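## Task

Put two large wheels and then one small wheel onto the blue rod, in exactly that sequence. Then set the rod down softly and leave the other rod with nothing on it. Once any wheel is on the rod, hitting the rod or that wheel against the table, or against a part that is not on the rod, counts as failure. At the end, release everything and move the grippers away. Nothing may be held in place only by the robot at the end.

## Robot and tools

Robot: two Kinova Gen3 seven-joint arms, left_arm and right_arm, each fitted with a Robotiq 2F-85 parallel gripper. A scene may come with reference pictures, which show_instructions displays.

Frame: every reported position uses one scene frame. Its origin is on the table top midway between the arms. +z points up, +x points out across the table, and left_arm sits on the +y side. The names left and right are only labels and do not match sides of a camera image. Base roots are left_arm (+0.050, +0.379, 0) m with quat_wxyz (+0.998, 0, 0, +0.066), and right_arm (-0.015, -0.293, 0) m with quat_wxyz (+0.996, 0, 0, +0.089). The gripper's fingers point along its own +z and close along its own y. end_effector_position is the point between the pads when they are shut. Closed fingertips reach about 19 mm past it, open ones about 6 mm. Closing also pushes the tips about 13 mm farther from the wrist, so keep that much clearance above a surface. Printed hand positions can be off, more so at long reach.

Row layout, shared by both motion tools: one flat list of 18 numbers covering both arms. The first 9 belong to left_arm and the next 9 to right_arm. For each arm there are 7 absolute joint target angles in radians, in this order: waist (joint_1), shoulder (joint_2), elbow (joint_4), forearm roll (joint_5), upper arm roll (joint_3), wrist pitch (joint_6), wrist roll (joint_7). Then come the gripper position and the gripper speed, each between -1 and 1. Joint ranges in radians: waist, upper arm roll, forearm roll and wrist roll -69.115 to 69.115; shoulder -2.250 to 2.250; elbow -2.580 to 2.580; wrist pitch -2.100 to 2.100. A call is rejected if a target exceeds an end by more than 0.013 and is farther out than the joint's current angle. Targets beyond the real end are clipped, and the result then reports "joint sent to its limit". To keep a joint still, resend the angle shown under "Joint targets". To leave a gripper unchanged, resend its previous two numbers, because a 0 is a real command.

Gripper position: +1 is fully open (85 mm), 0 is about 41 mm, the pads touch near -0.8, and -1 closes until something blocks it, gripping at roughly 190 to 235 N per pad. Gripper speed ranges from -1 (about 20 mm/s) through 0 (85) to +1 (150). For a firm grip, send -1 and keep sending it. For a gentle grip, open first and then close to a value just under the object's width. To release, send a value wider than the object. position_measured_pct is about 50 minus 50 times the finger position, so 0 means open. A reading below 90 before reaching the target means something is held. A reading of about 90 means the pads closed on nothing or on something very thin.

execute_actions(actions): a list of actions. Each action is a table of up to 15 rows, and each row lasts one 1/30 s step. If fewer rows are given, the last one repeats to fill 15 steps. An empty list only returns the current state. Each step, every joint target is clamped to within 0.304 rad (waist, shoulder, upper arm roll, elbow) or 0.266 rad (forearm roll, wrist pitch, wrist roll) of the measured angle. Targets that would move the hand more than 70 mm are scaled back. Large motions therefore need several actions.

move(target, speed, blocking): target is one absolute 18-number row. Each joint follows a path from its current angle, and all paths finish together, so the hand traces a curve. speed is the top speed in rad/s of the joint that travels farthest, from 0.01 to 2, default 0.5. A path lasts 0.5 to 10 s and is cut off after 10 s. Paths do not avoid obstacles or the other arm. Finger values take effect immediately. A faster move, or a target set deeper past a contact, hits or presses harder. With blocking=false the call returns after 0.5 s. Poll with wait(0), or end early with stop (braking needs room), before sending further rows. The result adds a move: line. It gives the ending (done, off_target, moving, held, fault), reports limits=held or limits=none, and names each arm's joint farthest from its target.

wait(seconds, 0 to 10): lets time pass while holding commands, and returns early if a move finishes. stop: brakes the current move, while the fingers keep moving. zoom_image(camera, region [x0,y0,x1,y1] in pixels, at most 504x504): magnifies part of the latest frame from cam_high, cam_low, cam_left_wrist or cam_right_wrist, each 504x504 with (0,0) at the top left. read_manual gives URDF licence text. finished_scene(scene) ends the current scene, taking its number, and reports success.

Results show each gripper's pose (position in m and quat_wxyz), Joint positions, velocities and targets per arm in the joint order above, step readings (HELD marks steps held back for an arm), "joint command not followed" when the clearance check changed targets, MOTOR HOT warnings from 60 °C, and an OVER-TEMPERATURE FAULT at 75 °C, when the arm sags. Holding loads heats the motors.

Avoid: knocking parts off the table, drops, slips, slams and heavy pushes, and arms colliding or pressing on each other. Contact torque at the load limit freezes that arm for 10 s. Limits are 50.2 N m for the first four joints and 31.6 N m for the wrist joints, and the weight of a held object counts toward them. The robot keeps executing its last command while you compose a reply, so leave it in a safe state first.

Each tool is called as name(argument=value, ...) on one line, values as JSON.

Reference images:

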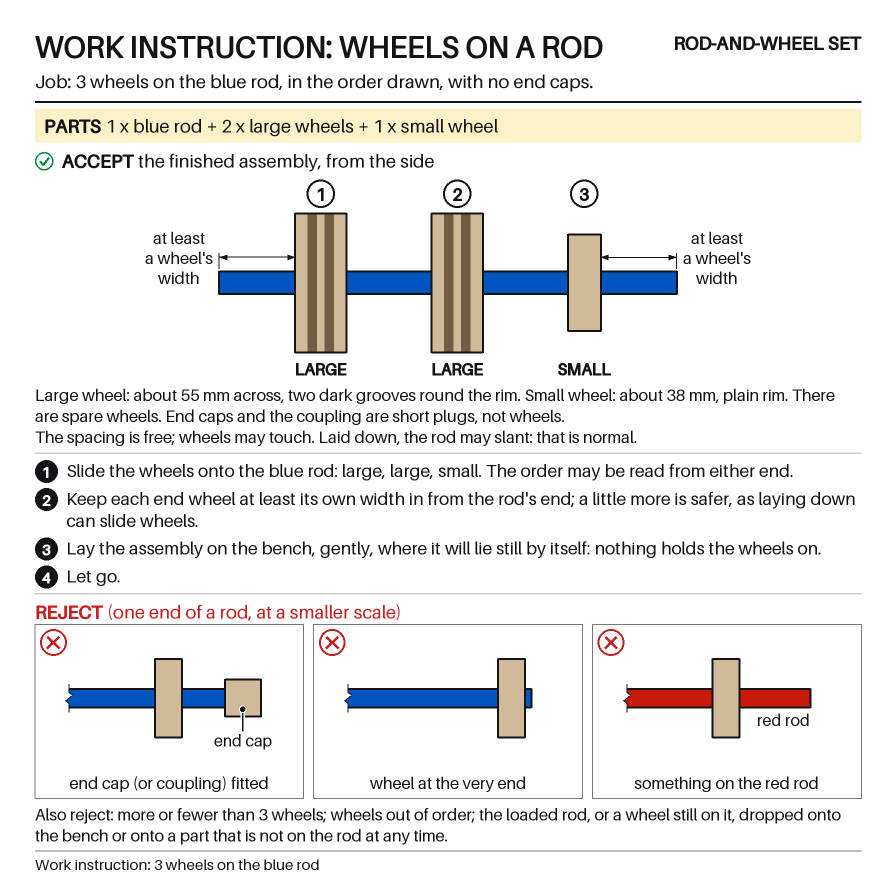

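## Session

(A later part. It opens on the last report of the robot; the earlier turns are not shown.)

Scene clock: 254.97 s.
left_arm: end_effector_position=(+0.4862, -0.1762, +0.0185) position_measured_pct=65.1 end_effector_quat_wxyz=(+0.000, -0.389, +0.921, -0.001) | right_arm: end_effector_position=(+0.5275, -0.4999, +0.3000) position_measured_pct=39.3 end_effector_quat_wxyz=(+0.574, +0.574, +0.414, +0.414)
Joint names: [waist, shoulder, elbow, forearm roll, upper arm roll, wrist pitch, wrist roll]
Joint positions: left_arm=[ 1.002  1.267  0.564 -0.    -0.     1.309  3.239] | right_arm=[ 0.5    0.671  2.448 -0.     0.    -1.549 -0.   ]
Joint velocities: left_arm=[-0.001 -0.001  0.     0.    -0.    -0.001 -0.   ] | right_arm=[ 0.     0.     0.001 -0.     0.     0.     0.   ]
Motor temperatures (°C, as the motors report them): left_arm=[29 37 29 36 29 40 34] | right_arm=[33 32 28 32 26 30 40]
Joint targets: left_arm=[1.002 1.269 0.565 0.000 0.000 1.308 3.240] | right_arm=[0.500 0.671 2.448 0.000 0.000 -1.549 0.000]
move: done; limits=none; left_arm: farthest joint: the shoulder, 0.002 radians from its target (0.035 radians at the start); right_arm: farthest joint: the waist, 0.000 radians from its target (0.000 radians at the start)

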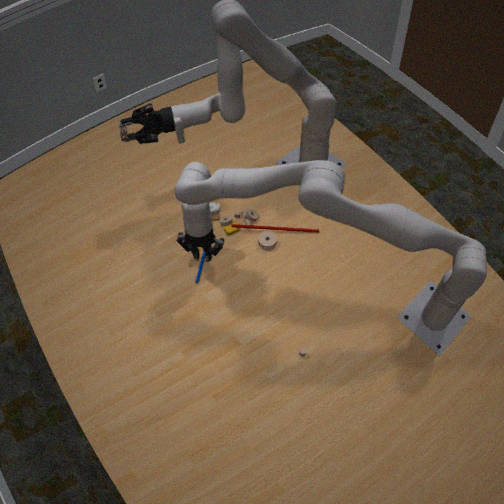

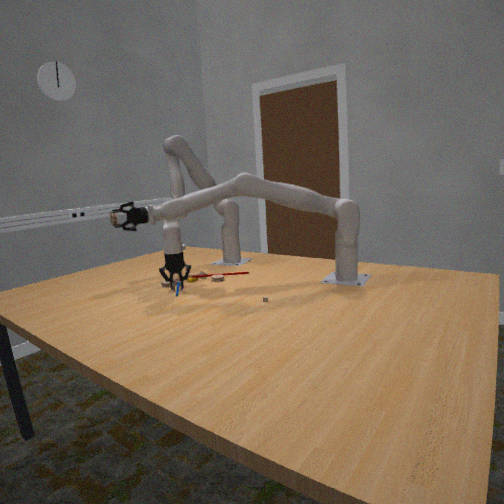

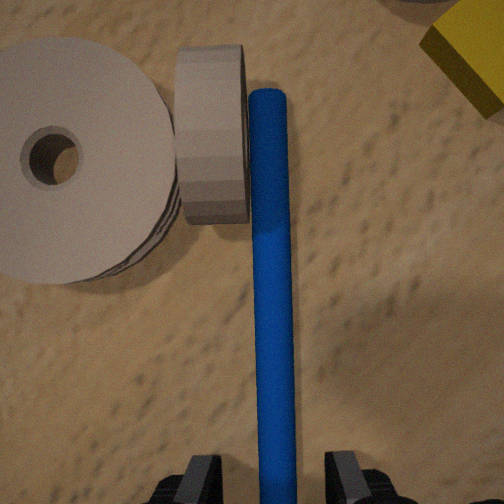

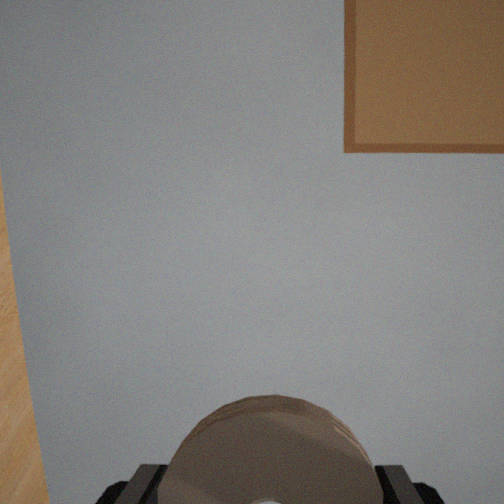

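execute_actions(actions=[[[1.0024,1.2654,0.5646,0,0,1.3116,3.2395,-1,-1, 0.5,0.6712,2.4481,0,0,-1.5485,0,-1,0]],[[1.0024,1.2654,0.5646,0,0,1.3116,3.2395,-1,-1, 0.5,0.6712,2.4481,0,0,-1.5485,0,-1,0]],[[1.0024,1.2654,0.5646,0,0,1.3116,3.2395,-1,-1, 0.5,0.6712,2.4481,0,0,-1.5485,0,-1,0]]])

Scene clock: 262.27 s.
left_arm: end_effector_position=(+0.4855, -0.1758, +0.0197) position_measured_pct=86.5 end_effector_quat_wxyz=(+0.000, -0.389, +0.921, -0.000) | right_arm: end_effector_position=(+0.5275, -0.4999, +0.3000) position_measured_pct=39.3 end_effector_quat_wxyz=(+0.574, +0.574, +0.414, +0.414)
Joint names: [waist, shoulder, elbow, forearm roll, upper arm roll, wrist pitch, wrist roll]
Joint positions: left_arm=[ 1.002  1.265  0.564 -0.     0.     1.312  3.239] | right_arm=[ 0.5    0.671  2.448 -0.     0.    -1.548  0.   ]
Joint velocities: left_arm=[ 0. -0.  0.  0.  0.  0. -0.] | right_arm=[ 0.    -0.     0.001  0.    -0.     0.     0.   ]
Motor temperatures (°C, as the motors report them): left_arm=[29 37 29 36 29 40 34] | right_arm=[33 32 28 32 26 30 40]
Joint targets: left_arm=[1.002 1.265 0.565 0.000 0.000 1.312 3.240] | right_arm=[0.500 0.671 2.448 0.000 0.000 -1.549 0.000]
Step readings (joint positions; steps 1 to 15: 1st action; 16 to 30: 2nd action; 31 to 45: 3rd action):
0: left_arm=[1.002 1.267 0.564 -0.000 -0.000 1.308 3.239] | right_arm=[0.500 0.671 2.448 -0.000 0.000 -1.549 0.000]
1: left_arm=[1.002 1.266 0.564 -0.000 -0.000 1.309 3.239] | right_arm=[0.500 0.671 2.448 -0.000 0.000 -1.548 -0.000]
2: left_arm=[1.002 1.266 0.564 -0.000 -0.000 1.310 3.239] | right_arm=[0.500 0.671 2.448 -0.000 0.000 -1.549 -0.000]
4: left_arm=[1.002 1.265 0.564 0.000 -0.000 1.311 3.239] | right_arm=[0.500 0.671 2.448 -0.000 0.000 -1.548 -0.000]
8: left_arm=[1.002 1.265 0.565 0.000 0.000 1.312 3.239] | right_arm=[0.500 0.671 2.448 -0.000 0.000 -1.548 -0.000]
15: left_arm=[1.002 1.265 0.565 0.000 0.000 1.312 3.239] | right_arm=[0.500 0.671 2.448 0.000 0.000 -1.548 0.000]
16: left_arm=[1.002 1.265 0.565 0.000 0.000 1.312 3.240] | right_arm=[0.500 0.671 2.448 0.000 0.000 -1.549 -0.000]
17: left_arm=[1.002 1.265 0.565 0.000 0.000 1.312 3.240] | right_arm=[0.500 0.671 2.448 0.000 0.000 -1.549 0.000]
19: left_arm=[1.002 1.265 0.565 0.000 0.000 1.312 3.240] | right_arm=[0.500 0.671 2.448 -0.000 0.000 -1.548 -0.000]
23: left_arm=[1.002 1.265 0.565 0.000 -0.000 1.312 3.240] | right_arm=[0.500 0.671 2.448 -0.000 0.000 -1.548 0.000]
30: left_arm=[1.002 1.265 0.565 0.000 0.000 1.312 3.240] | right_arm=[0.500 0.671 2.448 -0.000 0.000 -1.548 0.000]
31: left_arm=[1.002 1.265 0.565 -0.000 0.000 1.312 3.240] | right_arm=[0.500 0.671 2.448 -0.000 0.000 -1.548 -0.000]
32: left_arm=[1.002 1.265 0.565 -0.000 0.000 1.312 3.240] | right_arm=[0.500 0.671 2.448 -0.000 0.000 -1.549 -0.000]
34: left_arm=[1.002 1.265 0.565 -0.000 0.000 1.312 3.240] | right_arm=[0.500 0.671 2.448 -0.000 0.000 -1.548 -0.000]
38: left_arm=[1.002 1.265 0.564 -0.000 0.000 1.312 3.239] | right_arm=[0.500 0.671 2.448 -0.000 0.000 -1.548 -0.000]
45: Joint positions above

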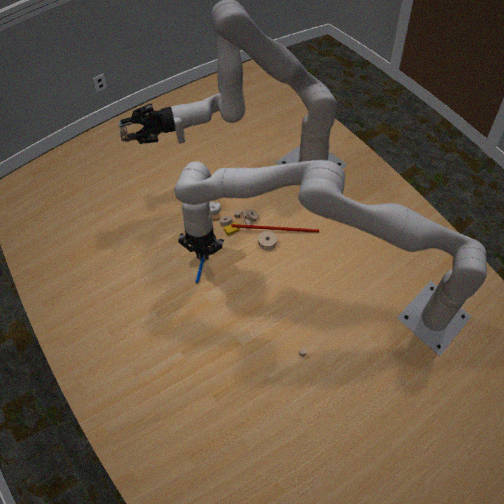

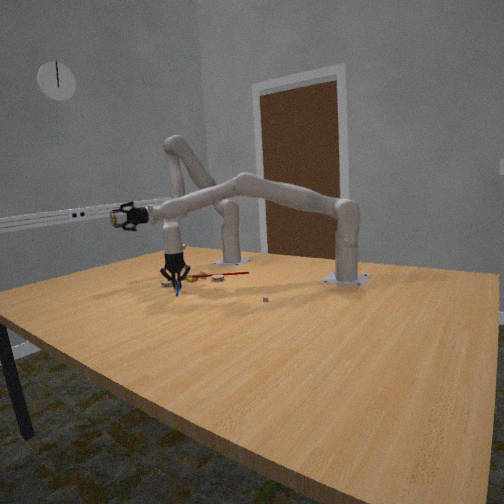

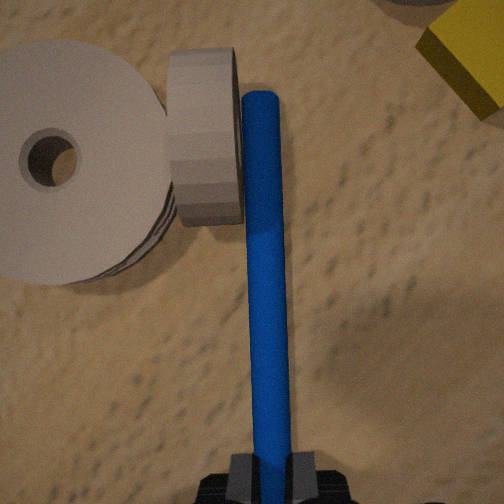

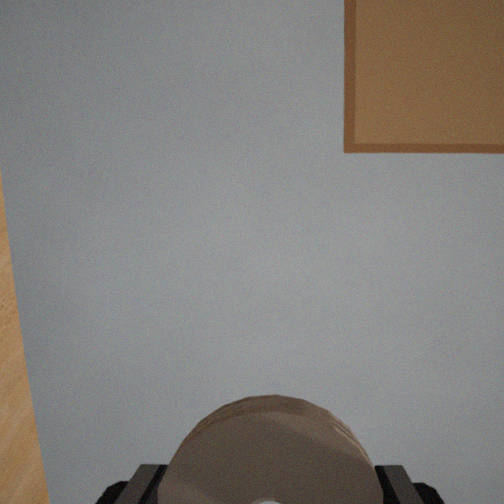

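move(target=[0.4228,0.418,1.2979,0,0,1.4257,2.6715,-1,-1, 0.5,0.6712,2.4481,0,0,-1.5485,0,-1,0], speed=0.6)

move(target=[0.4228,0.418,1.2979,0,0,1.4257,2.6715,-1,-1, -0.632,0.6712,2.4481,0,0,-1.5485,0,-1,0], speed=0.8)

Scene clock: 271.17 s.
left_arm: end_effector_position=(+0.5042, +0.2174, +0.3125) position_measured_pct=86.5 end_effector_quat_wxyz=(-0.000, -0.394, +0.919, +0.000) | right_arm: end_effector_position=(+0.5275, -0.4999, +0.3000) position_measured_pct=39.3 end_effector_quat_wxyz=(+0.574, +0.574, +0.414, +0.414)
Joint names: [waist, shoulder, elbow, forearm roll, upper arm roll, wrist pitch, wrist roll]
Joint positions: left_arm=[ 0.423  0.418  1.298 -0.    -0.     1.426  2.672] | right_arm=[ 0.5    0.671  2.448 -0.     0.    -1.549 -0.   ]
Joint velocities: left_arm=[-0.002 -0.002  0.     0.001  0.    -0.    -0.   ] | right_arm=[-0.  0.  0.  0. -0. -0. -0.]
Motor temperatures (°C, as the motors report them): left_arm=[29 38 29 36 29 40 34] | right_arm=[33 32 28 32 26 30 40]
Joint targets: left_arm=[0.423 0.418 1.298 0.000 0.000 1.426 2.672] | right_arm=[0.500 0.671 2.448 0.000 0.000 -1.549 0.000]
move: done; limits=none; left_arm: farthest joint: the waist, 0.000 radians from its target (0.580 radians at the start); right_arm: farthest joint: the waist, 0.000 radians from its target (0.000 radians at the start)

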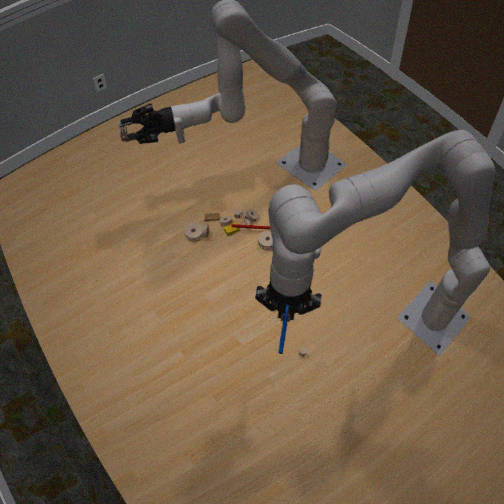

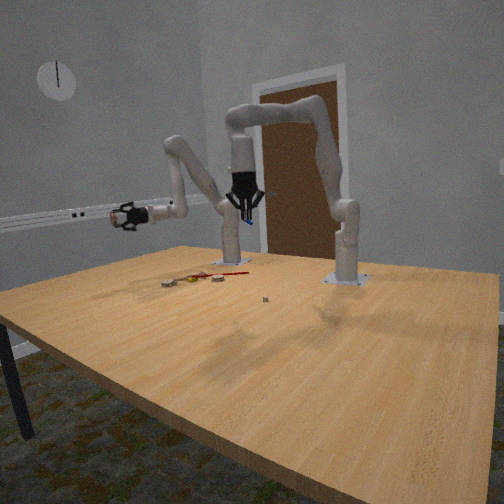

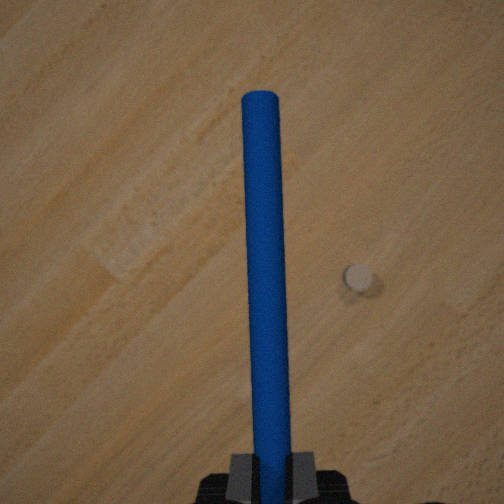

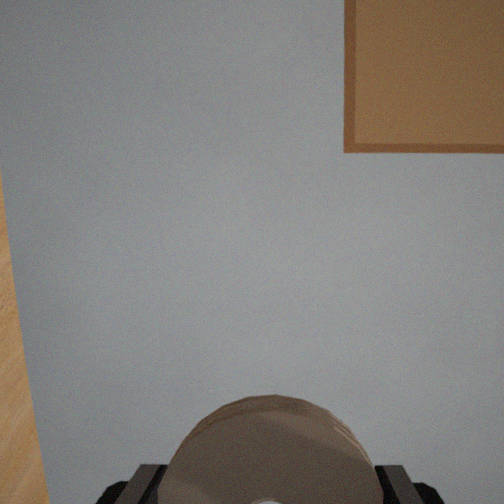

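Scene clock: 273.33 s.
left_arm: end_effector_position=(+0.5043, +0.2175, +0.3126) position_measured_pct=86.5 end_effector_quat_wxyz=(-0.000, -0.394, +0.919, +0.000) | right_arm: end_effector_position=(+0.4027, +0.1099, +0.3000) position_measured_pct=39.3 end_effector_quat_wxyz=(+0.262, +0.262, +0.657, +0.657)
Joint names: [waist, shoulder, elbow, forearm roll, upper arm roll, wrist pitch, wrist roll]
Joint positions: left_arm=[0.423 0.418 1.298 0.    0.    1.426 2.671] | right_arm=[-0.632  0.671  2.448  0.    -0.    -1.549  0.   ]
Joint velocities: left_arm=[ 0.    -0.    -0.     0.    -0.     0.001  0.   ] | right_arm=[-0.002 -0.    -0.001 -0.     0.    -0.    -0.   ]
Motor temperatures (°C, as the motors report them): left_arm=[29 38 29 36 29 40 34] | right_arm=[33 32 28 32 26 30 40]
Joint targets: left_arm=[0.423 0.418 1.298 0.000 0.000 1.426 2.671] | right_arm=[-0.632 0.671 2.448 0.000 0.000 -1.549 0.000]
move: done; limits=none; left_arm: farthest joint: the waist, 0.000 radians from its target (0.000 radians at the start); right_arm: farthest joint: the waist, 0.000 radians from its target (1.132 radians at the start)

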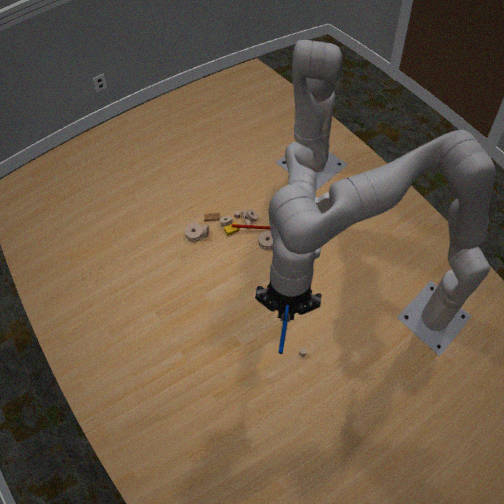

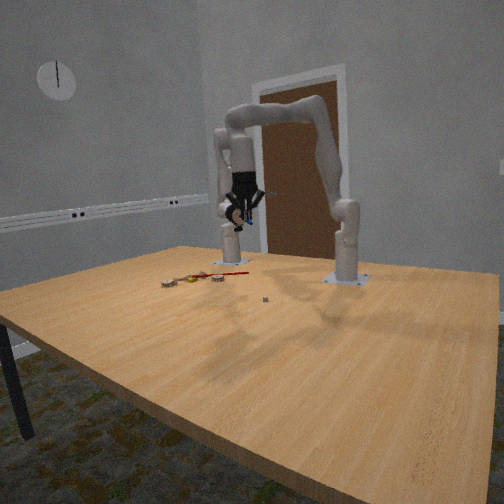

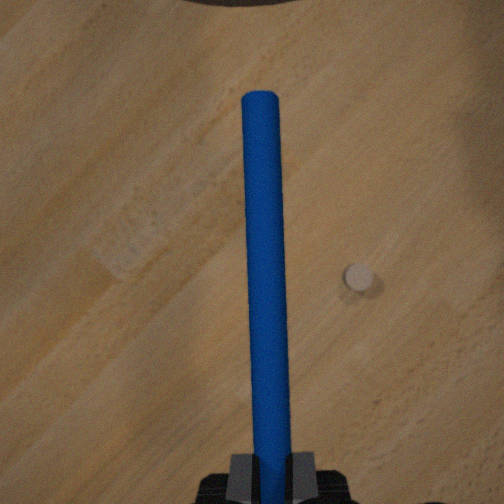

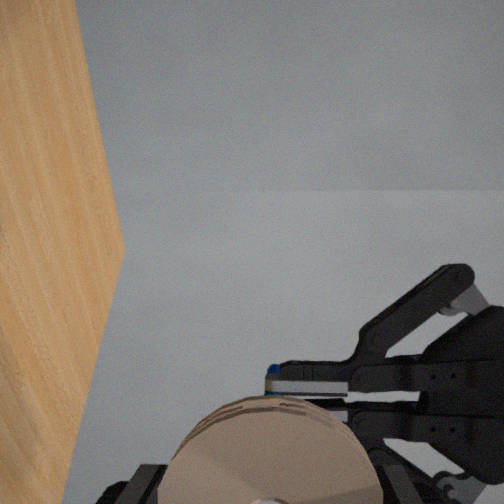

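move(target=[0.4228,0.418,1.2979,0,0,1.4257,2.6715,-1,-1, -0.632,0.6736,2.4003,0,0,-1.5031,0,-1,0], speed=0.1)

Scene clock: 281.50 s.
left_arm: end_effector_position=(+0.5043, +0.2175, +0.3126) position_measured_pct=86.5 end_effector_quat_wxyz=(-0.000, -0.394, +0.919, +0.000) | right_arm: end_effector_position=(+0.4130, +0.1210, +0.3000) position_measured_pct=39.3 end_effector_quat_wxyz=(+0.262, +0.262, +0.657, +0.657)
Joint names: [waist, shoulder, elbow, forearm roll, upper arm roll, wrist pitch, wrist roll]
Joint positions: left_arm=[0.423 0.418 1.298 0.    0.    1.426 2.671] | right_arm=[-0.632  0.674  2.4   -0.    -0.    -1.503  0.   ]
Joint velocities: left_arm=[ 0.001 -0.    -0.    -0.001 -0.    -0.    -0.001] | right_arm=[-0.    -0.    -0.001 -0.     0.     0.    -0.   ]
Motor temperatures (°C, as the motors report them): left_arm=[29 37 29 36 29 40 34] | right_arm=[33 32 28 32 26 30 40]
Joint targets: left_arm=[0.423 0.418 1.298 0.000 0.000 1.426 2.672] | right_arm=[-0.632 0.674 2.400 0.000 0.000 -1.503 0.000]
move: done; limits=none; left_arm: farthest joint: the waist, 0.000 radians from its target (0.000 radians at the start); right_arm: farthest joint: the waist, 0.000 radians from its target (0.000 radians at the start)

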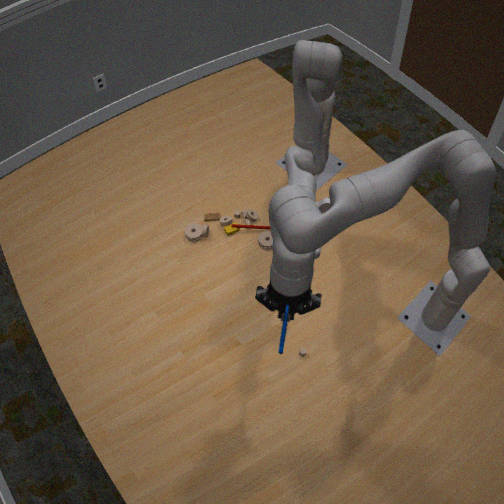

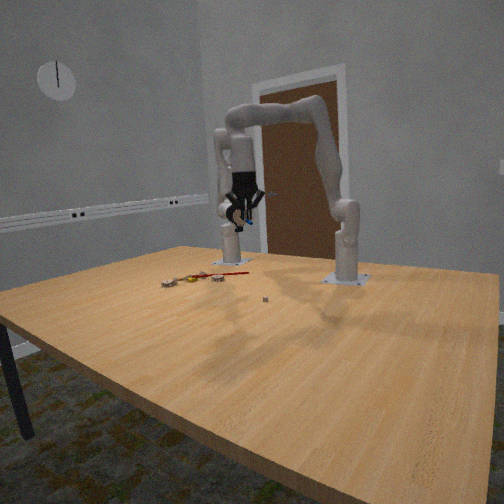

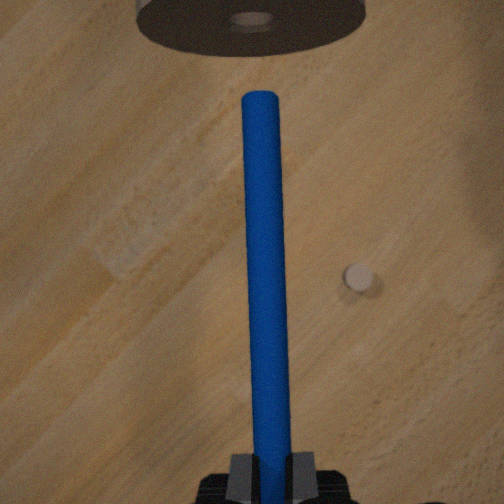

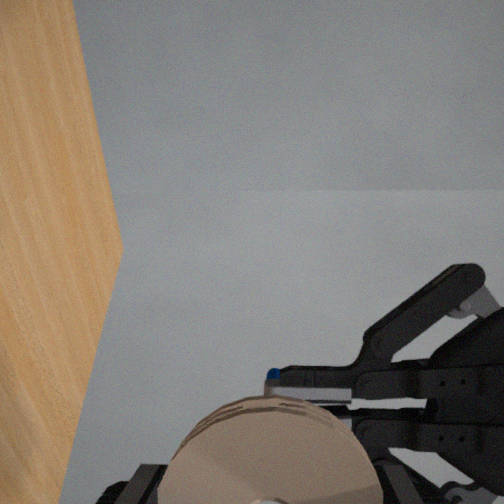

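move(target=[0.4228,0.418,1.2979,0,0,1.4257,2.6715,-1,-1, -0.6348,0.6775,2.3591,0,0,-1.4658,0,-1,0], speed=0.1)

zoom_image(camera="cam_left_wrist", region=[120, 0, 380, 200])

Scene clock: 287.70 s.
left_arm: end_effector_position=(+0.5043, +0.2175, +0.3126) position_measured_pct=86.5 end_effector_quat_wxyz=(-0.000, -0.394, +0.919, +0.000) | right_arm: end_effector_position=(+0.4207, +0.1316, +0.3000) position_measured_pct=39.3 end_effector_quat_wxyz=(+0.261, +0.261, +0.657, +0.657)
Joint names: [waist, shoulder, elbow, forearm roll, upper arm roll, wrist pitch, wrist roll]
Joint positions: left_arm=[0.423 0.418 1.298 0.    0.    1.426 2.671] | right_arm=[-0.635  0.677  2.359  0.    -0.    -1.466  0.   ]
Joint velocities: left_arm=[ 0.001 -0.    -0.    -0.     0.    -0.001  0.   ] | right_arm=[-0.  0. -0.  0.  0.  0.  0.]
Motor temperatures (°C, as the motors report them): left_arm=[29 37 29 36 29 40 34] | right_arm=[33 32 28 32 26 30 40]
Joint targets: left_arm=[0.423 0.418 1.298 0.000 0.000 1.426 2.671] | right_arm=[-0.635 0.677 2.359 0.000 0.000 -1.466 0.000]
move: done; limits=none; left_arm: farthest joint: the waist, 0.000 radians from its target (0.000 radians at the start); right_arm: farthest joint: the waist, 0.000 radians from its target (0.003 radians at the start)

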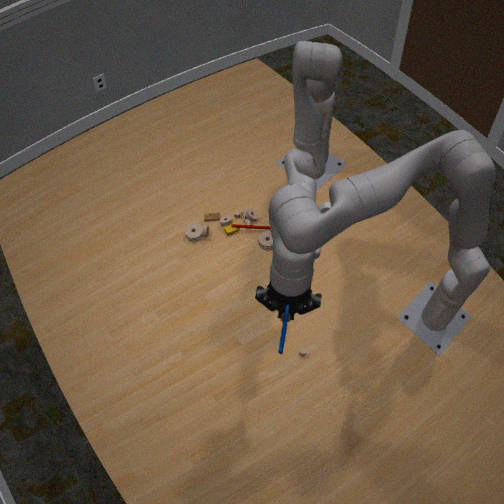

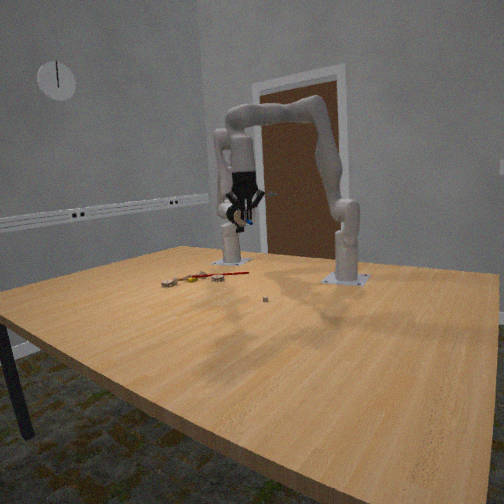

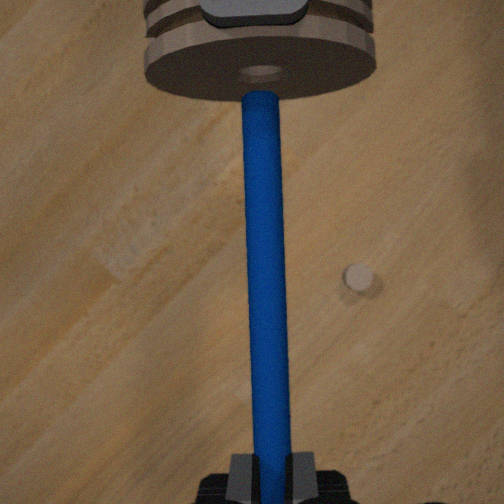

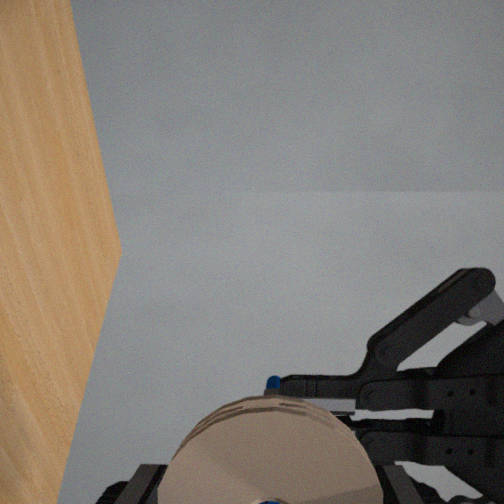

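Region (120, 0, 380, 200) of cam_left_wrist's 504x504 image, scaled by 1.938; it fills the top 388 rows of this view, and the rest is white.

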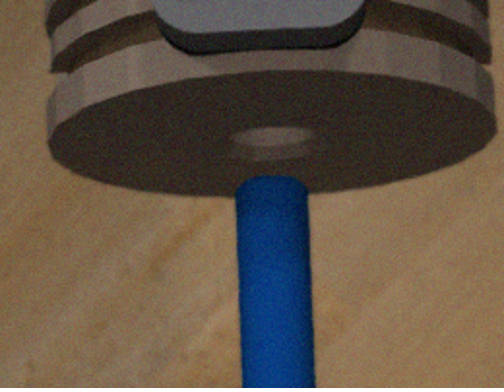

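move(target=[0.4228,0.418,1.2979,0,0,1.4257,2.6715,-1,-1, -0.6348,0.6823,2.3209,0,0,-1.4324,0,-1,0], speed=0.04)

Scene clock: 294.43 s.
left_arm: end_effector_position=(+0.5043, +0.2175, +0.3126) position_measured_pct=86.5 end_effector_quat_wxyz=(-0.000, -0.394, +0.919, +0.000) | right_arm: end_effector_position=(+0.4289, +0.1403, +0.3000) position_measured_pct=39.3 end_effector_quat_wxyz=(+0.261, +0.261, +0.657, +0.657)
Joint names: [waist, shoulder, elbow, forearm roll, upper arm roll, wrist pitch, wrist roll]
Joint positions: left_arm=[0.423 0.418 1.298 0.    0.    1.426 2.671] | right_arm=[-0.635  0.682  2.321 -0.    -0.    -1.432 -0.   ]
Joint velocities: left_arm=[-0. -0. -0.  0. -0. -0.  0.] | right_arm=[-0.     0.     0.    -0.001  0.     0.     0.   ]
Motor temperatures (°C, as the motors report them): left_arm=[29 37 29 36 29 40 34] | right_arm=[33 32 28 32 26 30 40]
Joint targets: left_arm=[0.423 0.418 1.298 0.000 0.000 1.426 2.672] | right_arm=[-0.635 0.682 2.321 0.000 0.000 -1.432 0.000]
move: done; limits=none; left_arm: farthest joint: the waist, 0.000 radians from its target (0.000 radians at the start); right_arm: farthest joint: the waist, 0.000 radians from its target (0.000 radians at the start)

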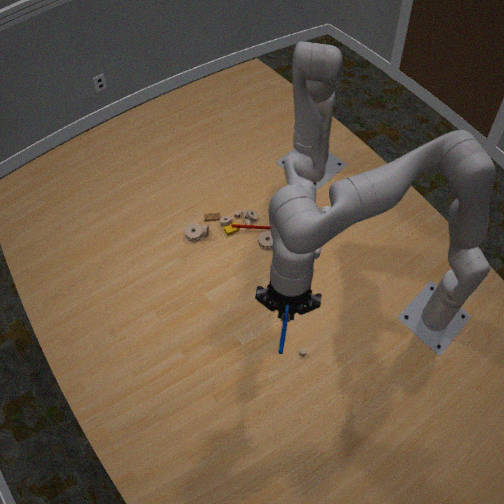

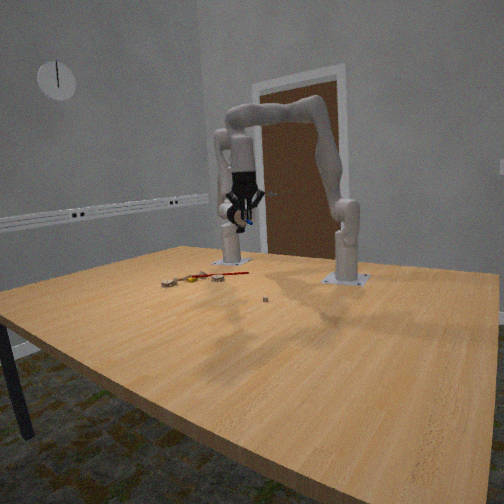

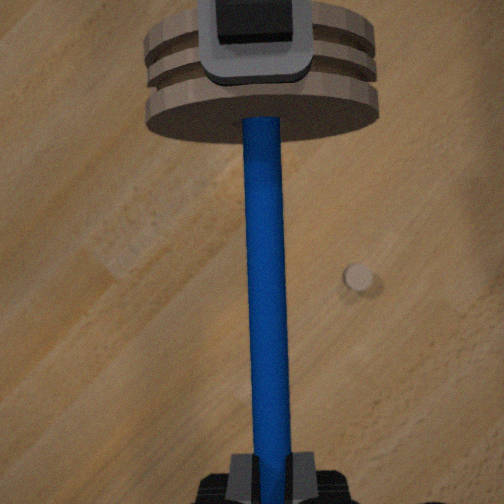

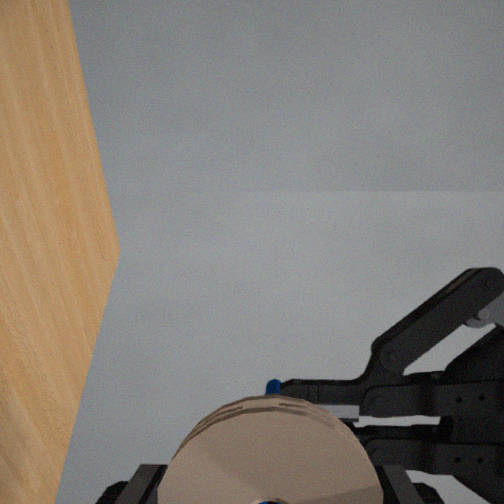

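move(target=[0.4228,0.418,1.2979,0,0,1.4257,2.6715,-1,-1, -0.6348,0.7043,2.1988,0,0,-1.3323,0,-1,0], speed=0.08)

Scene clock: 298.67 s.
left_arm: end_effector_position=(+0.5043, +0.2175, +0.3126) position_measured_pct=86.5 end_effector_quat_wxyz=(-0.000, -0.394, +0.919, +0.000) | right_arm: end_effector_position=(+0.4551, +0.1679, +0.3000) position_measured_pct=39.3 end_effector_quat_wxyz=(+0.261, +0.261, +0.657, +0.657)
Joint names: [waist, shoulder, elbow, forearm roll, upper arm roll, wrist pitch, wrist roll]
Joint positions: left_arm=[0.423 0.418 1.298 0.    0.    1.426 2.671] | right_arm=[-0.635  0.704  2.199 -0.     0.    -1.332  0.   ]
Joint velocities: left_arm=[-0.     0.001  0.     0.     0.    -0.    -0.   ] | right_arm=[-0.     0.001 -0.001 -0.     0.     0.    -0.   ]
Motor temperatures (°C, as the motors report them): left_arm=[29 37 29 36 29 40 34] | right_arm=[33 32 28 32 26 30 40]
Joint targets: left_arm=[0.423 0.418 1.298 0.000 0.000 1.426 2.672] | right_arm=[-0.635 0.704 2.199 0.000 0.000 -1.332 0.000]
move: done; limits=none; left_arm: farthest joint: the waist, 0.000 radians from its target (0.000 radians at the start); right_arm: farthest joint: the waist, 0.000 radians from its target (0.000 radians at the start)

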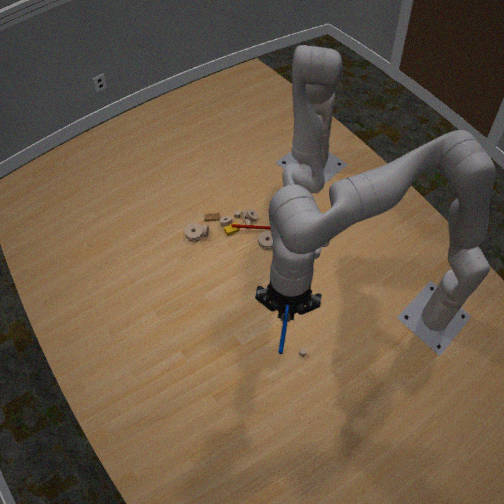

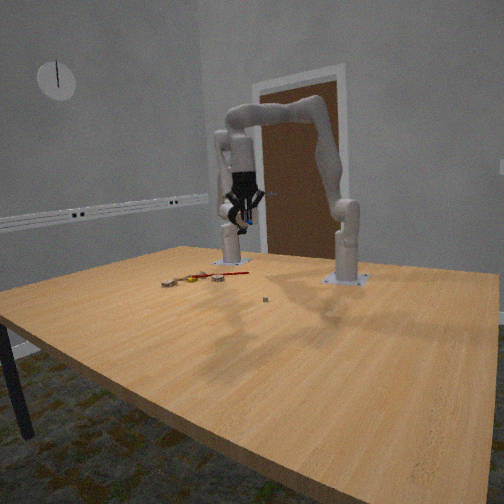

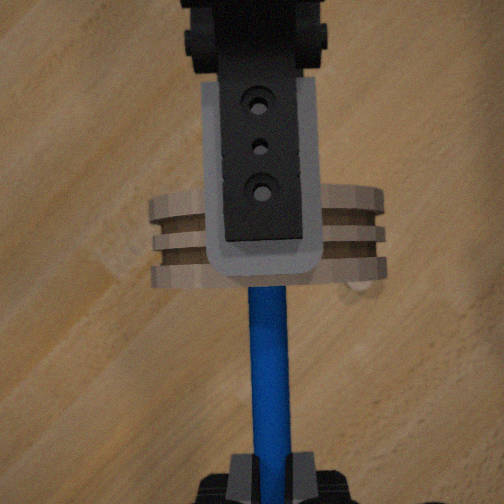

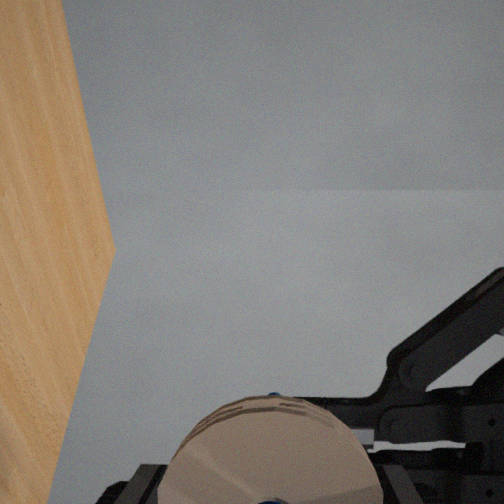

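execute_actions(actions=[[[0.4228,0.418,1.2979,0,0,1.4257,2.6715,-1,-1, -0.6348,0.7043,2.1988,0,0,-1.3323,0,0.75,0]]])

move(target=[0.4228,0.418,1.2979,0,0,1.4257,2.6715,-1,-1, -0.6348,0.6712,2.4481,0,0,-1.5485,0,0.75,0], speed=0.3)

Scene clock: 305.80 s.
left_arm: end_effector_position=(+0.5042, +0.2175, +0.3125) position_measured_pct=86.5 end_effector_quat_wxyz=(-0.000, -0.394, +0.919, +0.000) | right_arm: end_effector_position=(+0.4551, +0.1679, +0.3000) position_measured_pct=12.7 end_effector_quat_wxyz=(+0.261, +0.261, +0.657, +0.657)
Joint names: [waist, shoulder, elbow, forearm roll, upper arm roll, wrist pitch, wrist roll]
Joint positions: left_arm=[ 0.423  0.418  1.298 -0.    -0.     1.426  2.671] | right_arm=[-0.635  0.704  2.199 -0.     0.    -1.332 -0.   ]
Joint velocities: left_arm=[-0.    -0.     0.     0.001  0.001 -0.     0.   ] | right_arm=[-0.     0.     0.001  0.     0.     0.     0.   ]
Motor temperatures (°C, as the motors report them): left_arm=[29 37 29 36 29 40 34] | right_arm=[33 32 28 32 26 30 40]
Joint targets: left_arm=[0.423 0.418 1.298 0.000 0.000 1.426 2.672] | right_arm=[-0.635 0.704 2.199 0.000 0.000 -1.332 0.000]
Step readings (joint positions):
0: left_arm=[0.423 0.418 1.298 0.000 0.000 1.426 2.672] | right_arm=[-0.635 0.704 2.199 -0.000 0.000 -1.332 -0.000]
1: left_arm=[0.423 0.418 1.298 0.000 0.000 1.426 2.671] | right_arm=[-0.635 0.704 2.199 -0.000 0.000 -1.332 0.000]
2: left_arm=[0.423 0.418 1.298 0.000 0.000 1.426 2.671] | right_arm=[-0.635 0.704 2.199 -0.000 -0.000 -1.332 -0.000]
4: left_arm=[0.423 0.418 1.298 0.000 0.000 1.426 2.672] | right_arm=[-0.635 0.704 2.199 0.000 -0.000 -1.332 0.000]
8: left_arm=[0.423 0.418 1.298 -0.000 -0.000 1.426 2.672] | right_arm=[-0.635 0.704 2.199 -0.000 0.000 -1.332 -0.000]
15: Joint positions above

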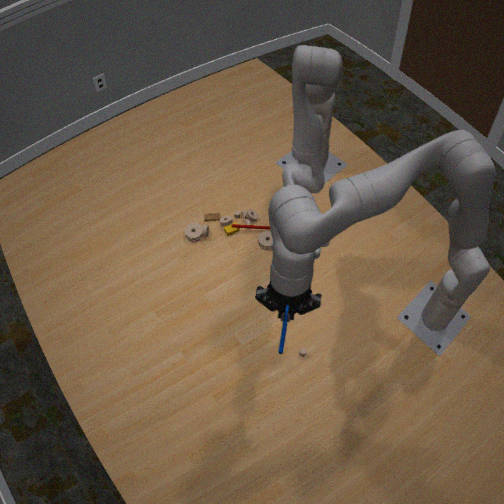

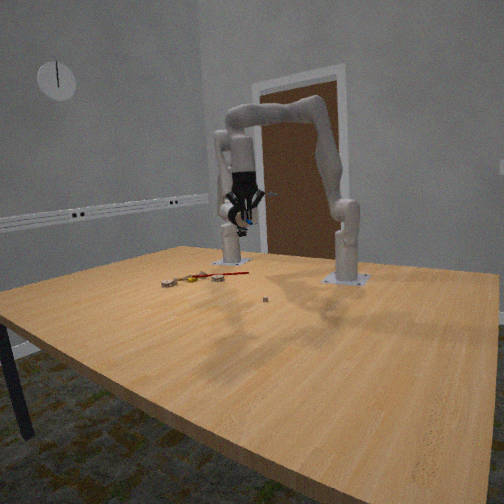

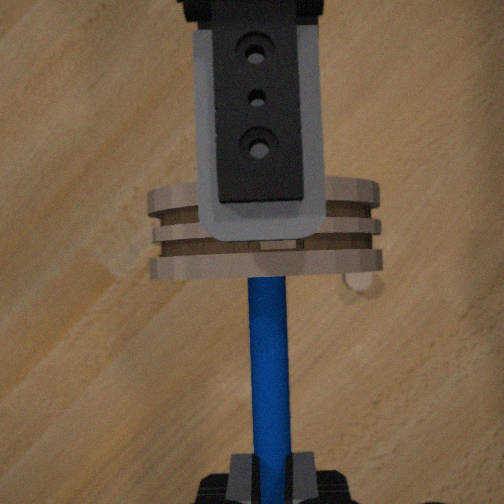

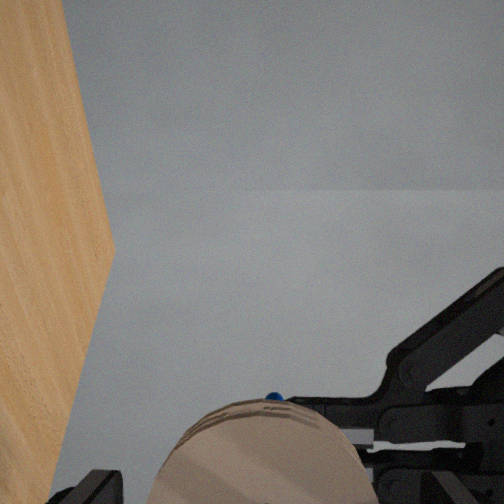

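Scene clock: 307.03 s.
left_arm: end_effector_position=(+0.5042, +0.2175, +0.3125) position_measured_pct=86.5 end_effector_quat_wxyz=(-0.000, -0.394, +0.919, +0.000) | right_arm: end_effector_position=(+0.4015, +0.1113, +0.3000) position_measured_pct=12.7 end_effector_quat_wxyz=(+0.261, +0.261, +0.657, +0.657)
Joint names: [waist, shoulder, elbow, forearm roll, upper arm roll, wrist pitch, wrist roll]
Joint positions: left_arm=[ 0.423  0.418  1.298 -0.    -0.     1.426  2.672] | right_arm=[-0.635  0.671  2.448  0.     0.    -1.548 -0.   ]
Joint velocities: left_arm=[-0.    -0.     0.     0.    -0.    -0.    -0.001] | right_arm=[-0.    -0.001  0.002 -0.001 -0.    -0.     0.   ]
Motor temperatures (°C, as the motors report them): left_arm=[29 37 29 36 29 40 34] | right_arm=[33 32 28 32 26 30 40]
Joint targets: left_arm=[0.423 0.418 1.298 0.000 0.000 1.426 2.672] | right_arm=[-0.635 0.671 2.448 0.000 0.000 -1.549 0.000]
move: done; limits=none; left_arm: farthest joint: the waist, 0.000 radians from its target (0.000 radians at the start); right_arm: farthest joint: the waist, 0.000 radians from its target (0.000 radians at the start)

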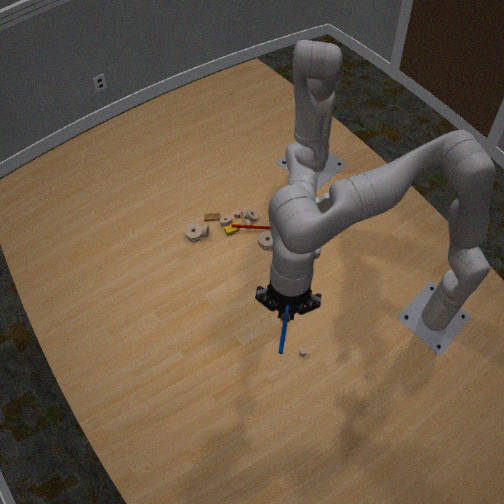

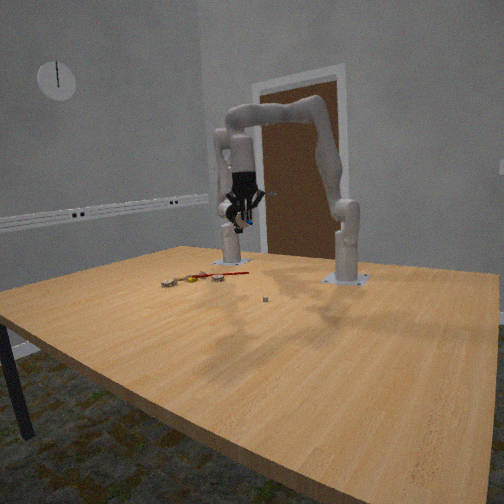

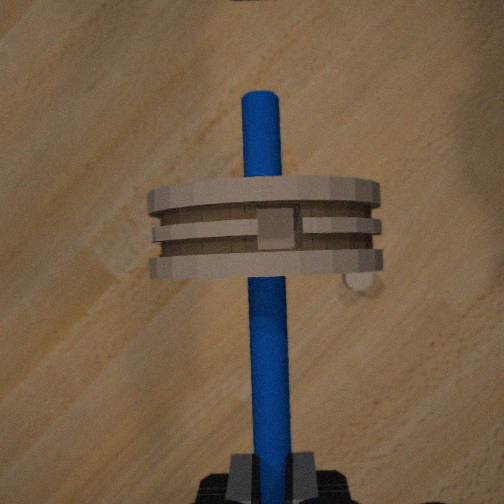

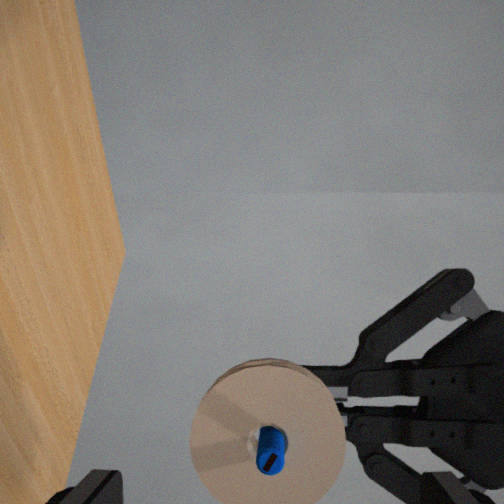

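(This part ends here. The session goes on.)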